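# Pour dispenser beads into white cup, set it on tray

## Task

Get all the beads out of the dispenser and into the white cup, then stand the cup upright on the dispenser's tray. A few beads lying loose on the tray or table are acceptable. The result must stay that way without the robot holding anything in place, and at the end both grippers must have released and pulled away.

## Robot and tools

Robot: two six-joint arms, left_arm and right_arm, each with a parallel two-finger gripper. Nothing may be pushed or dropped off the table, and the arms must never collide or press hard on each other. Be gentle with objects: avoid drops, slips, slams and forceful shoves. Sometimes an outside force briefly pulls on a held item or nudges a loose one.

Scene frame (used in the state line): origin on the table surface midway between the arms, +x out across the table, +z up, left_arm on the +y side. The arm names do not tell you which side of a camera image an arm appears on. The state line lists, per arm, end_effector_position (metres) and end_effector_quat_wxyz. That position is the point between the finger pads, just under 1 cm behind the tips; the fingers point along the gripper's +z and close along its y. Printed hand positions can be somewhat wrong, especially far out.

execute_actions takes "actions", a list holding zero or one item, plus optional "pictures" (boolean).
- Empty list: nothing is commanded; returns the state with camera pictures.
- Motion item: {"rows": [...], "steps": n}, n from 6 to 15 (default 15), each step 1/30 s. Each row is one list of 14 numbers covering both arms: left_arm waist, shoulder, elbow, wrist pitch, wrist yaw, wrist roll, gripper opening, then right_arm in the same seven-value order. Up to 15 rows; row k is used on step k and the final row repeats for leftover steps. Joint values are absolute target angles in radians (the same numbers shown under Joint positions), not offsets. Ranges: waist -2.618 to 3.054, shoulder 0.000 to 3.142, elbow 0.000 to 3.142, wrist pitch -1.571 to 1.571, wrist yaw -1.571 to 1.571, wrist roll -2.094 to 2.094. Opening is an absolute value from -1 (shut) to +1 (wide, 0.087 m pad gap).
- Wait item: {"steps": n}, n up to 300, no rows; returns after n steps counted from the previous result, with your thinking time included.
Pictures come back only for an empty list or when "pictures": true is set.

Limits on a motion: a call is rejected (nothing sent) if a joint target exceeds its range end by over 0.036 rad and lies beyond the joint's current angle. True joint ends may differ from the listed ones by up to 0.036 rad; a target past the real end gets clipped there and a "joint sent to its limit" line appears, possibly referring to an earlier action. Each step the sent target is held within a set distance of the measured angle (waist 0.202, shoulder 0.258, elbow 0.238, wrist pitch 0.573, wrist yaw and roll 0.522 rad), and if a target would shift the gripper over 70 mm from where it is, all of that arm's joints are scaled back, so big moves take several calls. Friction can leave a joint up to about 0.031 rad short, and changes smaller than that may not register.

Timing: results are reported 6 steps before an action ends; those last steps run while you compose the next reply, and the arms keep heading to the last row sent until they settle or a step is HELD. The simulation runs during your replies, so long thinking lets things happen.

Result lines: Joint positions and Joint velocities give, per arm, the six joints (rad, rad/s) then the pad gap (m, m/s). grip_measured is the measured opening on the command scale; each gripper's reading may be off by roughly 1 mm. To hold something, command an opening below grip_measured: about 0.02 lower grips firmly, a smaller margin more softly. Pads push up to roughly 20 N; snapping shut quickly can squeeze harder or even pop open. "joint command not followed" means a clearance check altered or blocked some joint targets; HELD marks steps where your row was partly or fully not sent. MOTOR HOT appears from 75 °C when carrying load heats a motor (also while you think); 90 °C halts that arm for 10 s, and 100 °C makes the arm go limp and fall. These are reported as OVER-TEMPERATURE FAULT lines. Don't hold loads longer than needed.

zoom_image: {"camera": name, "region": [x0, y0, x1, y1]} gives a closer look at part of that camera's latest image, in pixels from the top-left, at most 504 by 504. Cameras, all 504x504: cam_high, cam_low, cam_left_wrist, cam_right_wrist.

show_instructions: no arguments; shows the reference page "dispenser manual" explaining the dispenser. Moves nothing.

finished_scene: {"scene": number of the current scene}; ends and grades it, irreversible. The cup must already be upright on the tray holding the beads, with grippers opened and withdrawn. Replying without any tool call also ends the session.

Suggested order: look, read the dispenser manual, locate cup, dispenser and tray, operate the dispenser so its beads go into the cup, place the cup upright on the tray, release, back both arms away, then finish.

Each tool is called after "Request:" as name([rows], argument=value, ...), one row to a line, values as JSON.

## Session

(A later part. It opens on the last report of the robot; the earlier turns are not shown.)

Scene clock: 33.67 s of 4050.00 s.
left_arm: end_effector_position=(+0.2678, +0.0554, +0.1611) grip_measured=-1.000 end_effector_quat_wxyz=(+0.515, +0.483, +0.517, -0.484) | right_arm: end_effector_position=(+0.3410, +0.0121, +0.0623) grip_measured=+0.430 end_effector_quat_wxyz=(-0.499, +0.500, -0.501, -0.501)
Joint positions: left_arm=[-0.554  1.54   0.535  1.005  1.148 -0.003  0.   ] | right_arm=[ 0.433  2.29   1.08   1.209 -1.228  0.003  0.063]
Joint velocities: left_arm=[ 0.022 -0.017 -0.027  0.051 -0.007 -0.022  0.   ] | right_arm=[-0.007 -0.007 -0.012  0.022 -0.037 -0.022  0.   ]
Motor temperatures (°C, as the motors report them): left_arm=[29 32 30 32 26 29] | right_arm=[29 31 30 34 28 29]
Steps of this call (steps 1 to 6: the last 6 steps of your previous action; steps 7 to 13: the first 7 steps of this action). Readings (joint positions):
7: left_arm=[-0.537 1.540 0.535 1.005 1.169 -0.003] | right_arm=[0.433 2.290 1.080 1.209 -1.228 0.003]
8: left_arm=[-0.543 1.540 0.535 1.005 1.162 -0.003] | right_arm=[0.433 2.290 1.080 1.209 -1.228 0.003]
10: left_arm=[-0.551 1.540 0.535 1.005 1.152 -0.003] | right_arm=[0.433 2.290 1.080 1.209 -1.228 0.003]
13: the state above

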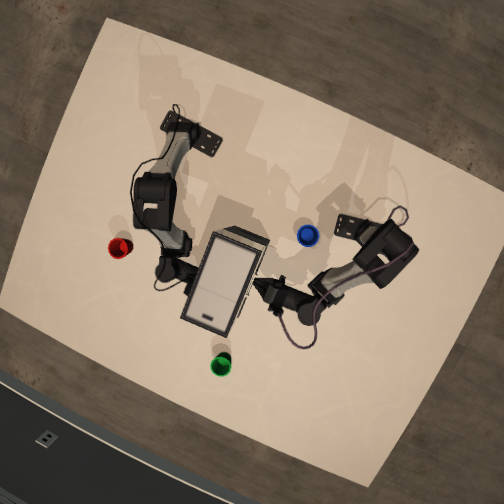

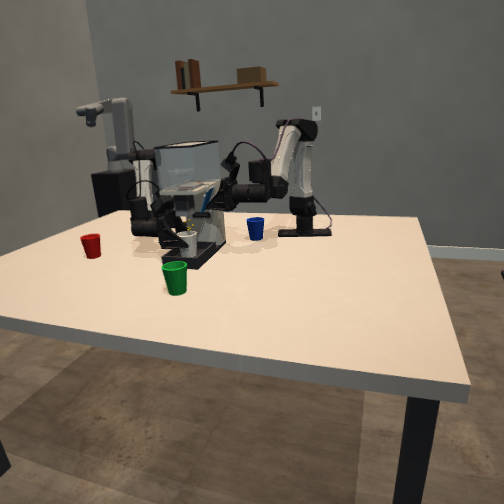

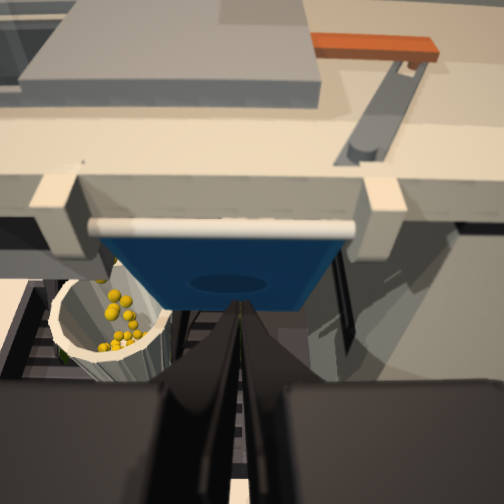

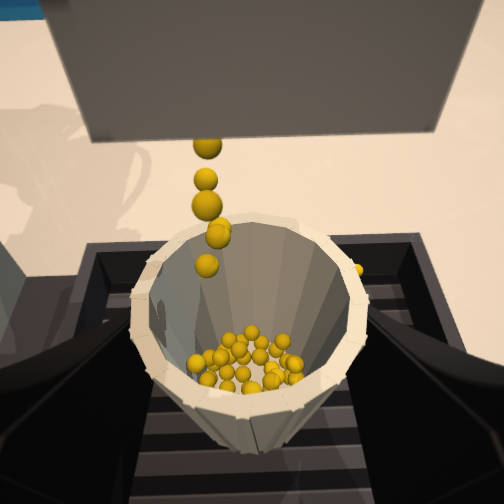

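Request:
execute_actions(actions=[])

Scene clock: 34.20 s of 4050.00 s.
left_arm: end_effector_position=(+0.2678, +0.0553, +0.1611) grip_measured=-1.000 end_effector_quat_wxyz=(+0.515, +0.483, +0.517, -0.484) | right_arm: end_effector_position=(+0.3410, +0.0121, +0.0623) grip_measured=+0.430 end_effector_quat_wxyz=(-0.499, +0.500, -0.501, -0.501)
Joint positions: left_arm=[-0.554  1.54   0.535  1.005  1.147 -0.003  0.   ] | right_arm=[ 0.433  2.29   1.08   1.209 -1.228  0.003  0.063]
Joint velocities: left_arm=[-0.007  0.012  0.022 -0.007 -0.051 -0.037  0.   ] | right_arm=[ 0.002 -0.012 -0.012 -0.007  0.051  0.007  0.002]
Motor temperatures (°C, as the motors report them): left_arm=[29 32 30 32 26 29] | right_arm=[29 32 30 34 28 29]
Kept back: nothing.
Steps of this call (steps 1 to 6: the last 6 steps of your previous action; steps 7 to 15: the robot went on to your last target; step 16: nothing new was sent). Readings (joint positions):
1: left_arm=[-0.554 1.540 0.535 1.005 1.147 -0.003] | right_arm=[0.433 2.290 1.080 1.209 -1.228 0.003]
2: left_arm=[-0.554 1.540 0.535 1.005 1.147 -0.003] | right_arm=[0.433 2.290 1.080 1.209 -1.228 0.003]
4: left_arm=[-0.554 1.540 0.535 1.005 1.147 -0.003] | right_arm=[0.433 2.290 1.080 1.209 -1.228 0.003]
8: left_arm=[-0.554 1.540 0.535 1.005 1.147 -0.003] | right_arm=[0.433 2.290 1.080 1.209 -1.228 0.003]
16: the state above
All arms were judged still, so your last target was given up. Only a new action makes them travel on or press farther. Fingers that are still opening or closing keep moving.

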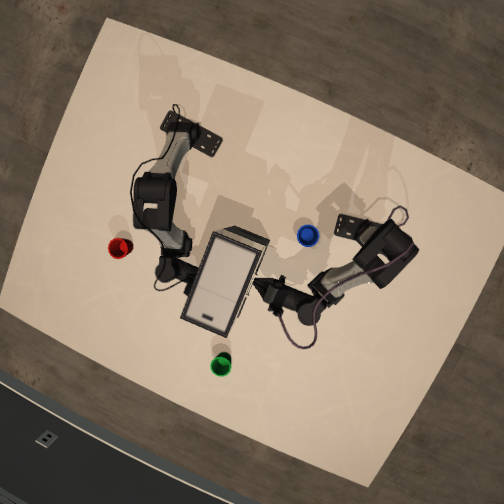

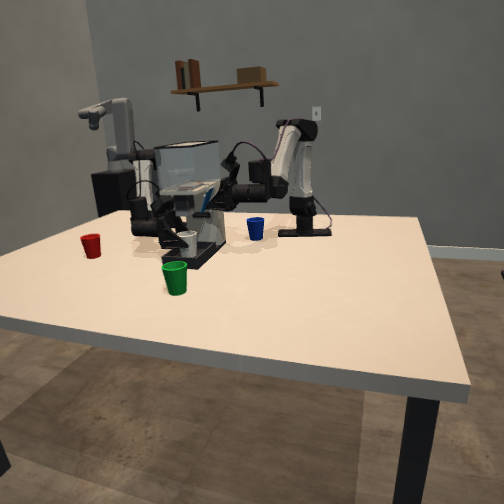

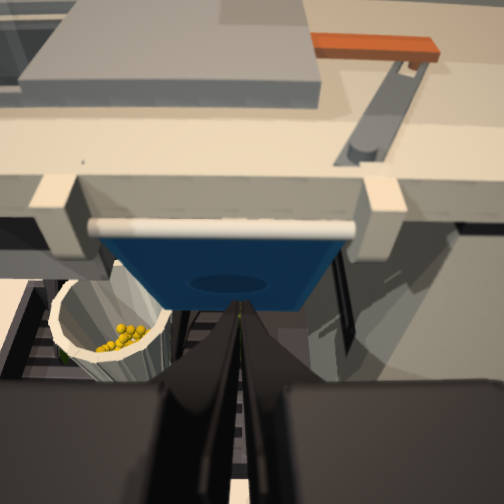

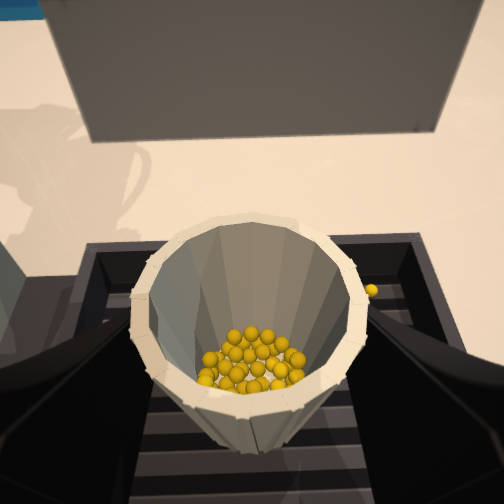

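Request:
zoom_image(camera="cam_low", region=[145, 130, 245, 230])

Request:
zoom_image(camera="cam_left_wrist", region=[0, 0, 160, 120])

Region (145, 130, 245, 230) of cam_low's 504x504 image, scaled by 5.040, with more detail than that image has.

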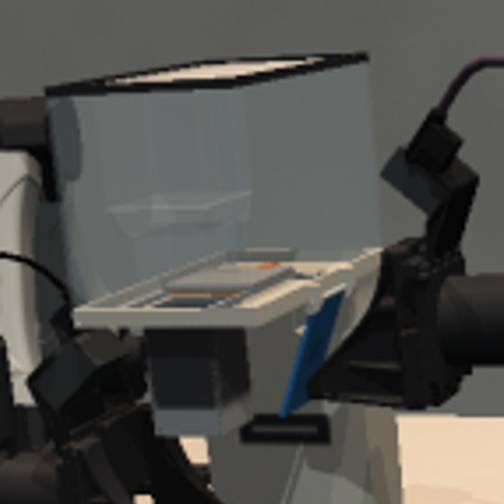

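Region (0, 0, 160, 120) of cam_left_wrist's 504x504 image, scaled by 3.150, with more detail than that image has; it fills the top 378 rows of this view, and the rest is white.

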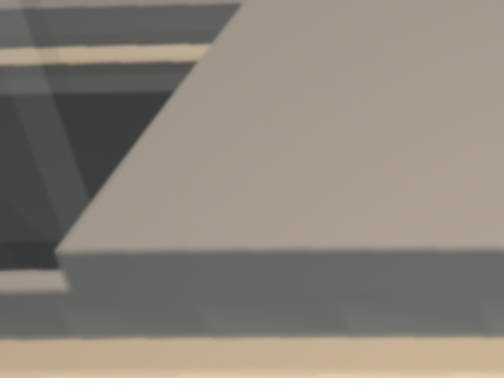

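Request:
zoom_image(camera="cam_low", region=[160, 165, 215, 200])

Region (160, 165, 215, 200) of cam_low's 504x504 image, scaled by 9.164, with more detail than that image has; it fills the top 321 rows of this view, and the rest is white.

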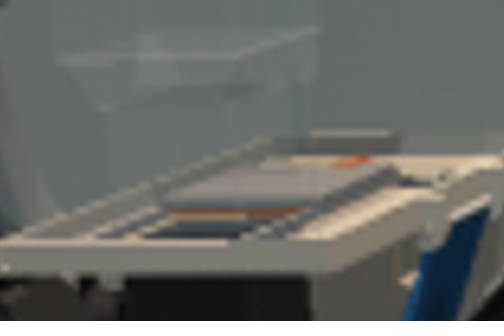

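Request:
execute_actions([
  {"rows": [[-0.569,1.54,0.54,1.0,1.148,-0.008,-1,0.436,2.297,1.10,1.195,-1.225,0.01,0.43],[-0.567,1.54,0.54,1.0,1.153,-0.008,-1,0.434,2.292,1.09,1.21,-1.228,0.01,0.48],[-0.563,1.54,0.54,1.0,1.159,-0.008,-1,0.433,2.29,1.085,1.22,-1.228,0.01,0.56],[-0.558,1.54,0.54,1.0,1.167,-0.008,-1,0.432,2.288,1.08,1.22,-1.23,0.01,0.66],[-0.552,1.54,0.54,1.0,1.176,-0.008,-1,0.431,2.284,1.073,1.22,-1.231,0.01,0.78],[-0.544,1.54,0.54,1.0,1.186,-0.008,-1,0.43,2.279,1.067,1.22,-1.233,0.01,0.9],[-0.535,1.54,0.54,1.0,1.198,-0.008,-1,0.428,2.274,1.061,1.22,-1.236,0.01,1],[-0.525,1.54,0.54,1.0,1.21,-0.008,-1,0.426,2.27,1.056,1.22,-1.241,0.01,1],[-0.513,1.54,0.54,1.0,1.224,-0.008,-1,0.425,2.267,1.054,1.22,-1.245,0.01,1],[-0.501,1.54,0.54,1.0,1.239,-0.008,-1,0.423,2.265,1.052,1.22,-1.251,0.01,1],[-0.487,1.54,0.54,1.0,1.255,-0.008,-1,0.419,2.262,1.049,1.22,-1.258,0.01,1],[-0.472,1.54,0.54,1.0,1.271,-0.008,-1,0.413,2.258,1.045,1.22,-1.267,0.01,1],[-0.456,1.54,0.54,1.0,1.288,-0.008,-1,0.406,2.253,1.04,1.22,-1.277,0.01,1],[-0.44,1.54,0.54,1.0,1.306,-0.008,-1,0.397,2.246,1.034,1.22,-1.288,0.01,1],[-0.423,1.54,0.54,1.0,1.324,-0.008,-1,0.387,2.239,1.027,1.22,-1.3,0.01,1]],"steps":15},
])

Request:
execute_actions([
  {"rows": [[-0.405,1.54,0.54,1.0,1.343,-0.008,-1,0.376,2.233,1.02,1.22,-1.314,0.01,1],[-0.387,1.54,0.54,1.0,1.361,-0.008,-1,0.363,2.226,1.013,1.22,-1.329,0.01,1],[-0.368,1.54,0.54,1.0,1.378,-0.008,-1,0.35,2.219,1.005,1.22,-1.344,0.01,1],[-0.349,1.54,0.54,1.0,1.394,-0.008,-1,0.335,2.214,0.998,1.22,-1.36,0.01,1],[-0.329,1.54,0.54,1.0,1.409,-0.008,-1,0.32,2.209,0.991,1.22,-1.377,0.01,1],[-0.31,1.54,0.54,1.0,1.422,-0.008,-1,0.304,2.204,0.984,1.22,-1.393,0.01,1],[-0.291,1.54,0.54,1.0,1.433,-0.008,-1,0.287,2.199,0.977,1.22,-1.408,0.01,1],[-0.271,1.54,0.54,1.0,1.442,-0.008,-1,0.27,2.191,0.972,1.22,-1.421,0.01,1],[-0.252,1.54,0.54,1.0,1.449,-0.008,-1,0.252,2.179,0.968,1.22,-1.432,0.01,1],[-0.233,1.54,0.54,1.0,1.454,-0.008,-1,0.235,2.164,0.966,1.22,-1.441,0.01,1],[-0.215,1.54,0.54,1.0,1.457,-0.008,-1,0.217,2.147,0.965,1.22,-1.448,0.01,1],[-0.197,1.54,0.54,1.0,1.459,-0.008,-1,0.199,2.13,0.965,1.22,-1.452,0.01,1],[-0.18,1.54,0.54,1.0,1.46,-0.008,-1,0.182,2.113,0.965,1.22,-1.455,0.01,1],[-0.164,1.54,0.54,1.0,1.46,-0.008,-1,0.165,2.096,0.965,1.22,-1.455,0.01,1],[-0.148,1.54,0.54,1.0,1.46,-0.008,-1,0.149,2.08,0.965,1.22,-1.455,0.01,1]],"steps":15},
])

Request:
execute_actions([
  {"rows": [[-0.133,1.54,0.54,1.0,1.46,-0.008,-1,0.134,2.064,0.965,1.22,-1.455,0.01,1],[-0.119,1.54,0.54,1.0,1.46,-0.008,-1,0.119,2.049,0.965,1.22,-1.455,0.01,1],[-0.107,1.54,0.54,1.0,1.46,-0.008,-1,0.106,2.035,0.965,1.22,-1.455,0.01,1],[-0.095,1.54,0.54,1.0,1.46,-0.008,-1,0.093,2.023,0.965,1.22,-1.455,0.01,1],[-0.085,1.54,0.54,1.0,1.46,-0.008,-1,0.082,2.012,0.965,1.22,-1.455,0.01,1],[-0.076,1.54,0.54,1.0,1.46,-0.008,-1,0.072,2.002,0.965,1.22,-1.455,0.01,1],[-0.068,1.54,0.54,1.0,1.46,-0.008,-1,0.063,1.994,0.965,1.22,-1.455,0.01,1],[-0.062,1.54,0.54,1.0,1.46,-0.008,-1,0.056,1.988,0.965,1.22,-1.455,0.01,1],[-0.057,1.54,0.54,1.0,1.46,-0.008,-1,0.05,1.983,0.965,1.22,-1.455,0.01,1],[-0.053,1.54,0.54,1.0,1.46,-0.008,-1,0.046,1.98,0.965,1.22,-1.455,0.01,1],[-0.051,1.54,0.54,1.0,1.46,-0.008,-1,0.044,1.978,0.965,1.22,-1.455,0.01,1],[-0.05,1.54,0.54,1.0,1.46,-0.008,-1,0.043,1.978,0.965,1.22,-1.455,0.01,1]],"steps":12},
], pictures=true)

Scene clock: 42.43 s of 4050.00 s.
left_arm: end_effector_position=(+0.2680, +0.0604, +0.1602) grip_measured=-1.000 end_effector_quat_wxyz=(+0.511, +0.484, +0.517, -0.487) | right_arm: end_effector_position=(+0.3408, +0.0121, +0.0623) grip_measured=+1.000 end_effector_quat_wxyz=(-0.498, +0.500, -0.500, -0.501)
Joint positions: left_arm=[-0.534  1.54   0.535  0.999  1.176 -0.003  0.   ] | right_arm=[ 0.433  2.29   1.08   1.209 -1.229  0.003  0.087]
Joint velocities: left_arm=[ 0.208 -0.012 -0.007 -0.168  0.315 -0.11   0.   ] | right_arm=[-0.017  0.017 -0.007  0.007 -0.066 -0.037  0.   ]
Motor temperatures (°C, as the motors report them): left_arm=[29 32 31 32 26 29] | right_arm=[29 32 31 34 28 29]
Steps of this call (steps 1 to 230: nothing new was sent; then 0.27 s passed at rest; steps 231 to 239: the first 9 steps of this action). Readings (joint positions):
231: left_arm=[-0.554 1.540 0.535 1.005 1.147 -0.003] | right_arm=[0.433 2.290 1.080 1.209 -1.228 0.003]
232: left_arm=[-0.554 1.540 0.535 1.005 1.147 -0.003] | right_arm=[0.433 2.290 1.080 1.209 -1.228 0.003]
234: left_arm=[-0.554 1.540 0.535 1.005 1.148 -0.003] | right_arm=[0.433 2.290 1.080 1.209 -1.228 0.003]
238: left_arm=[-0.541 1.540 0.535 1.002 1.166 -0.003] | right_arm=[0.433 2.290 1.080 1.209 -1.228 0.003]
239: the state above

Scene clock: 42.93 s of 4050.00 s.
left_arm: end_effector_position=(+0.2867, +0.1238, +0.1604) grip_measured=-1.000 end_effector_quat_wxyz=(+0.518, +0.476, +0.524, -0.481) | right_arm: end_effector_position=(+0.3410, -0.0473, +0.0730) grip_measured=+1.000 end_effector_quat_wxyz=(-0.498, +0.497, -0.503, -0.502)
Joint positions: left_arm=[-0.292  1.54   0.535  0.998  1.39  -0.004  0.   ] | right_arm=[ 0.291  2.216  1.     1.209 -1.366  0.003  0.087]
Joint velocities: left_arm=[ 0.535 -0.002 -0.012 -0.007  0.33  -0.081  0.   ] | right_arm=[-0.486 -0.168 -0.198 -0.051 -0.388  0.081  0.   ]
Motor temperatures (°C, as the motors report them): left_arm=[29 32 31 32 26 29] | right_arm=[29 33 31 34 28 29]
Steps of this call (steps 1 to 6: the last 6 steps of your previous action; steps 7 to 15: the first 9 steps of this action). Readings (joint positions):
7: left_arm=[-0.442 1.540 0.535 0.996 1.272 -0.004] | right_arm=[0.410 2.267 1.054 1.209 -1.266 0.003]
8: left_arm=[-0.425 1.540 0.535 0.997 1.288 -0.004] | right_arm=[0.400 2.261 1.047 1.209 -1.276 0.003]
10: left_arm=[-0.389 1.540 0.535 0.997 1.319 -0.004] | right_arm=[0.373 2.246 1.033 1.209 -1.299 0.003]
14: left_arm=[-0.311 1.540 0.535 0.998 1.378 -0.004] | right_arm=[0.309 2.222 1.007 1.209 -1.353 0.003]
15: the state above

Scene clock: 43.33 s of 4050.00 s.
left_arm: end_effector_position=(+0.3104, +0.1787, +0.1604) grip_measured=-1.000 end_effector_quat_wxyz=(+0.549, +0.439, +0.555, -0.445) | right_arm: end_effector_position=(+0.3682, -0.1251, +0.1410) grip_measured=+1.000 end_effector_quat_wxyz=(+0.570, -0.502, +0.487, +0.430)
Joint positions: left_arm=[-0.1    1.54   0.535  0.998  1.446 -0.004  0.   ] | right_arm=[ 0.096  2.035  0.984  1.209 -1.437  0.003  0.087]
Joint velocities: left_arm=[ 0.281 -0.007 -0.012 -0.007 -0.037 -0.022  0.   ] | right_arm=[-0.33  -0.359 -0.012  0.066 -0.139 -0.022  0.   ]
Motor temperatures (°C, as the motors report them): left_arm=[29 32 31 32 26 29] | right_arm=[29 33 31 34 28 29]
Steps of this call (steps 1 to 6: the last 6 steps of your previous action; steps 7 to 12: the first 6 steps of this action). Readings (joint positions):
7: left_arm=[-0.166 1.540 0.535 0.998 1.437 -0.004] | right_arm=[0.167 2.116 0.984 1.209 -1.426 0.003]
8: left_arm=[-0.151 1.540 0.535 0.998 1.440 -0.004] | right_arm=[0.151 2.097 0.984 1.209 -1.429 0.003]
10: left_arm=[-0.123 1.540 0.535 0.998 1.443 -0.004] | right_arm=[0.121 2.062 0.984 1.209 -1.434 0.003]
12: the state above

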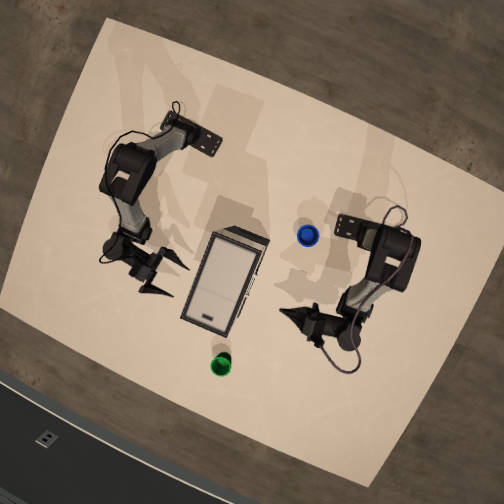

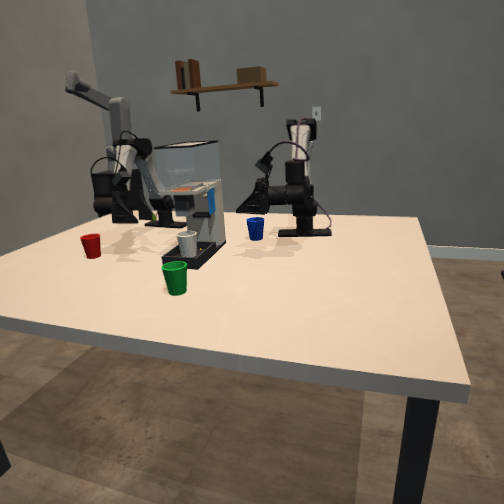

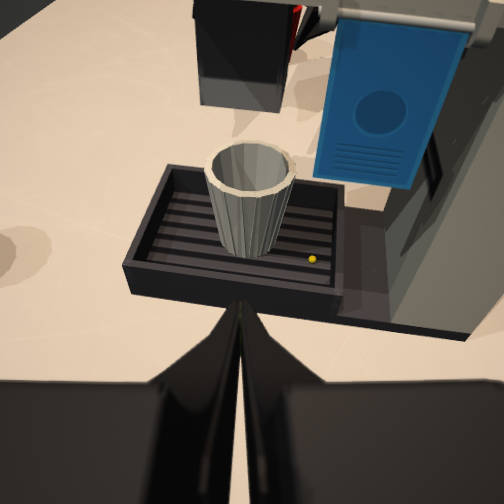

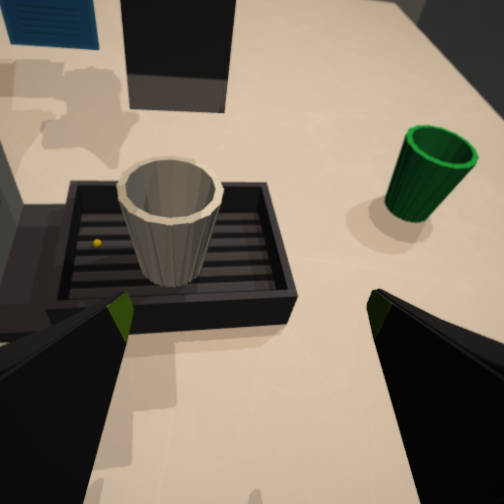

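Request:
zoom_image(camera="cam_low", region=[150, 160, 230, 270])

Region (150, 160, 230, 270) of cam_low's 504x504 image, scaled by 4.582, with more detail than that image has; it fills the left 367 columns of this view, and the rest is white.

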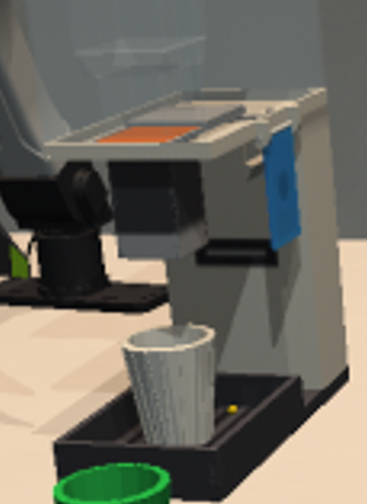

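The gate is closed with no beads left on it, the cup is upright on the tray, and both arms are clear.

Request:
finished_scene(scene=2)

The scene is finished: the task was done.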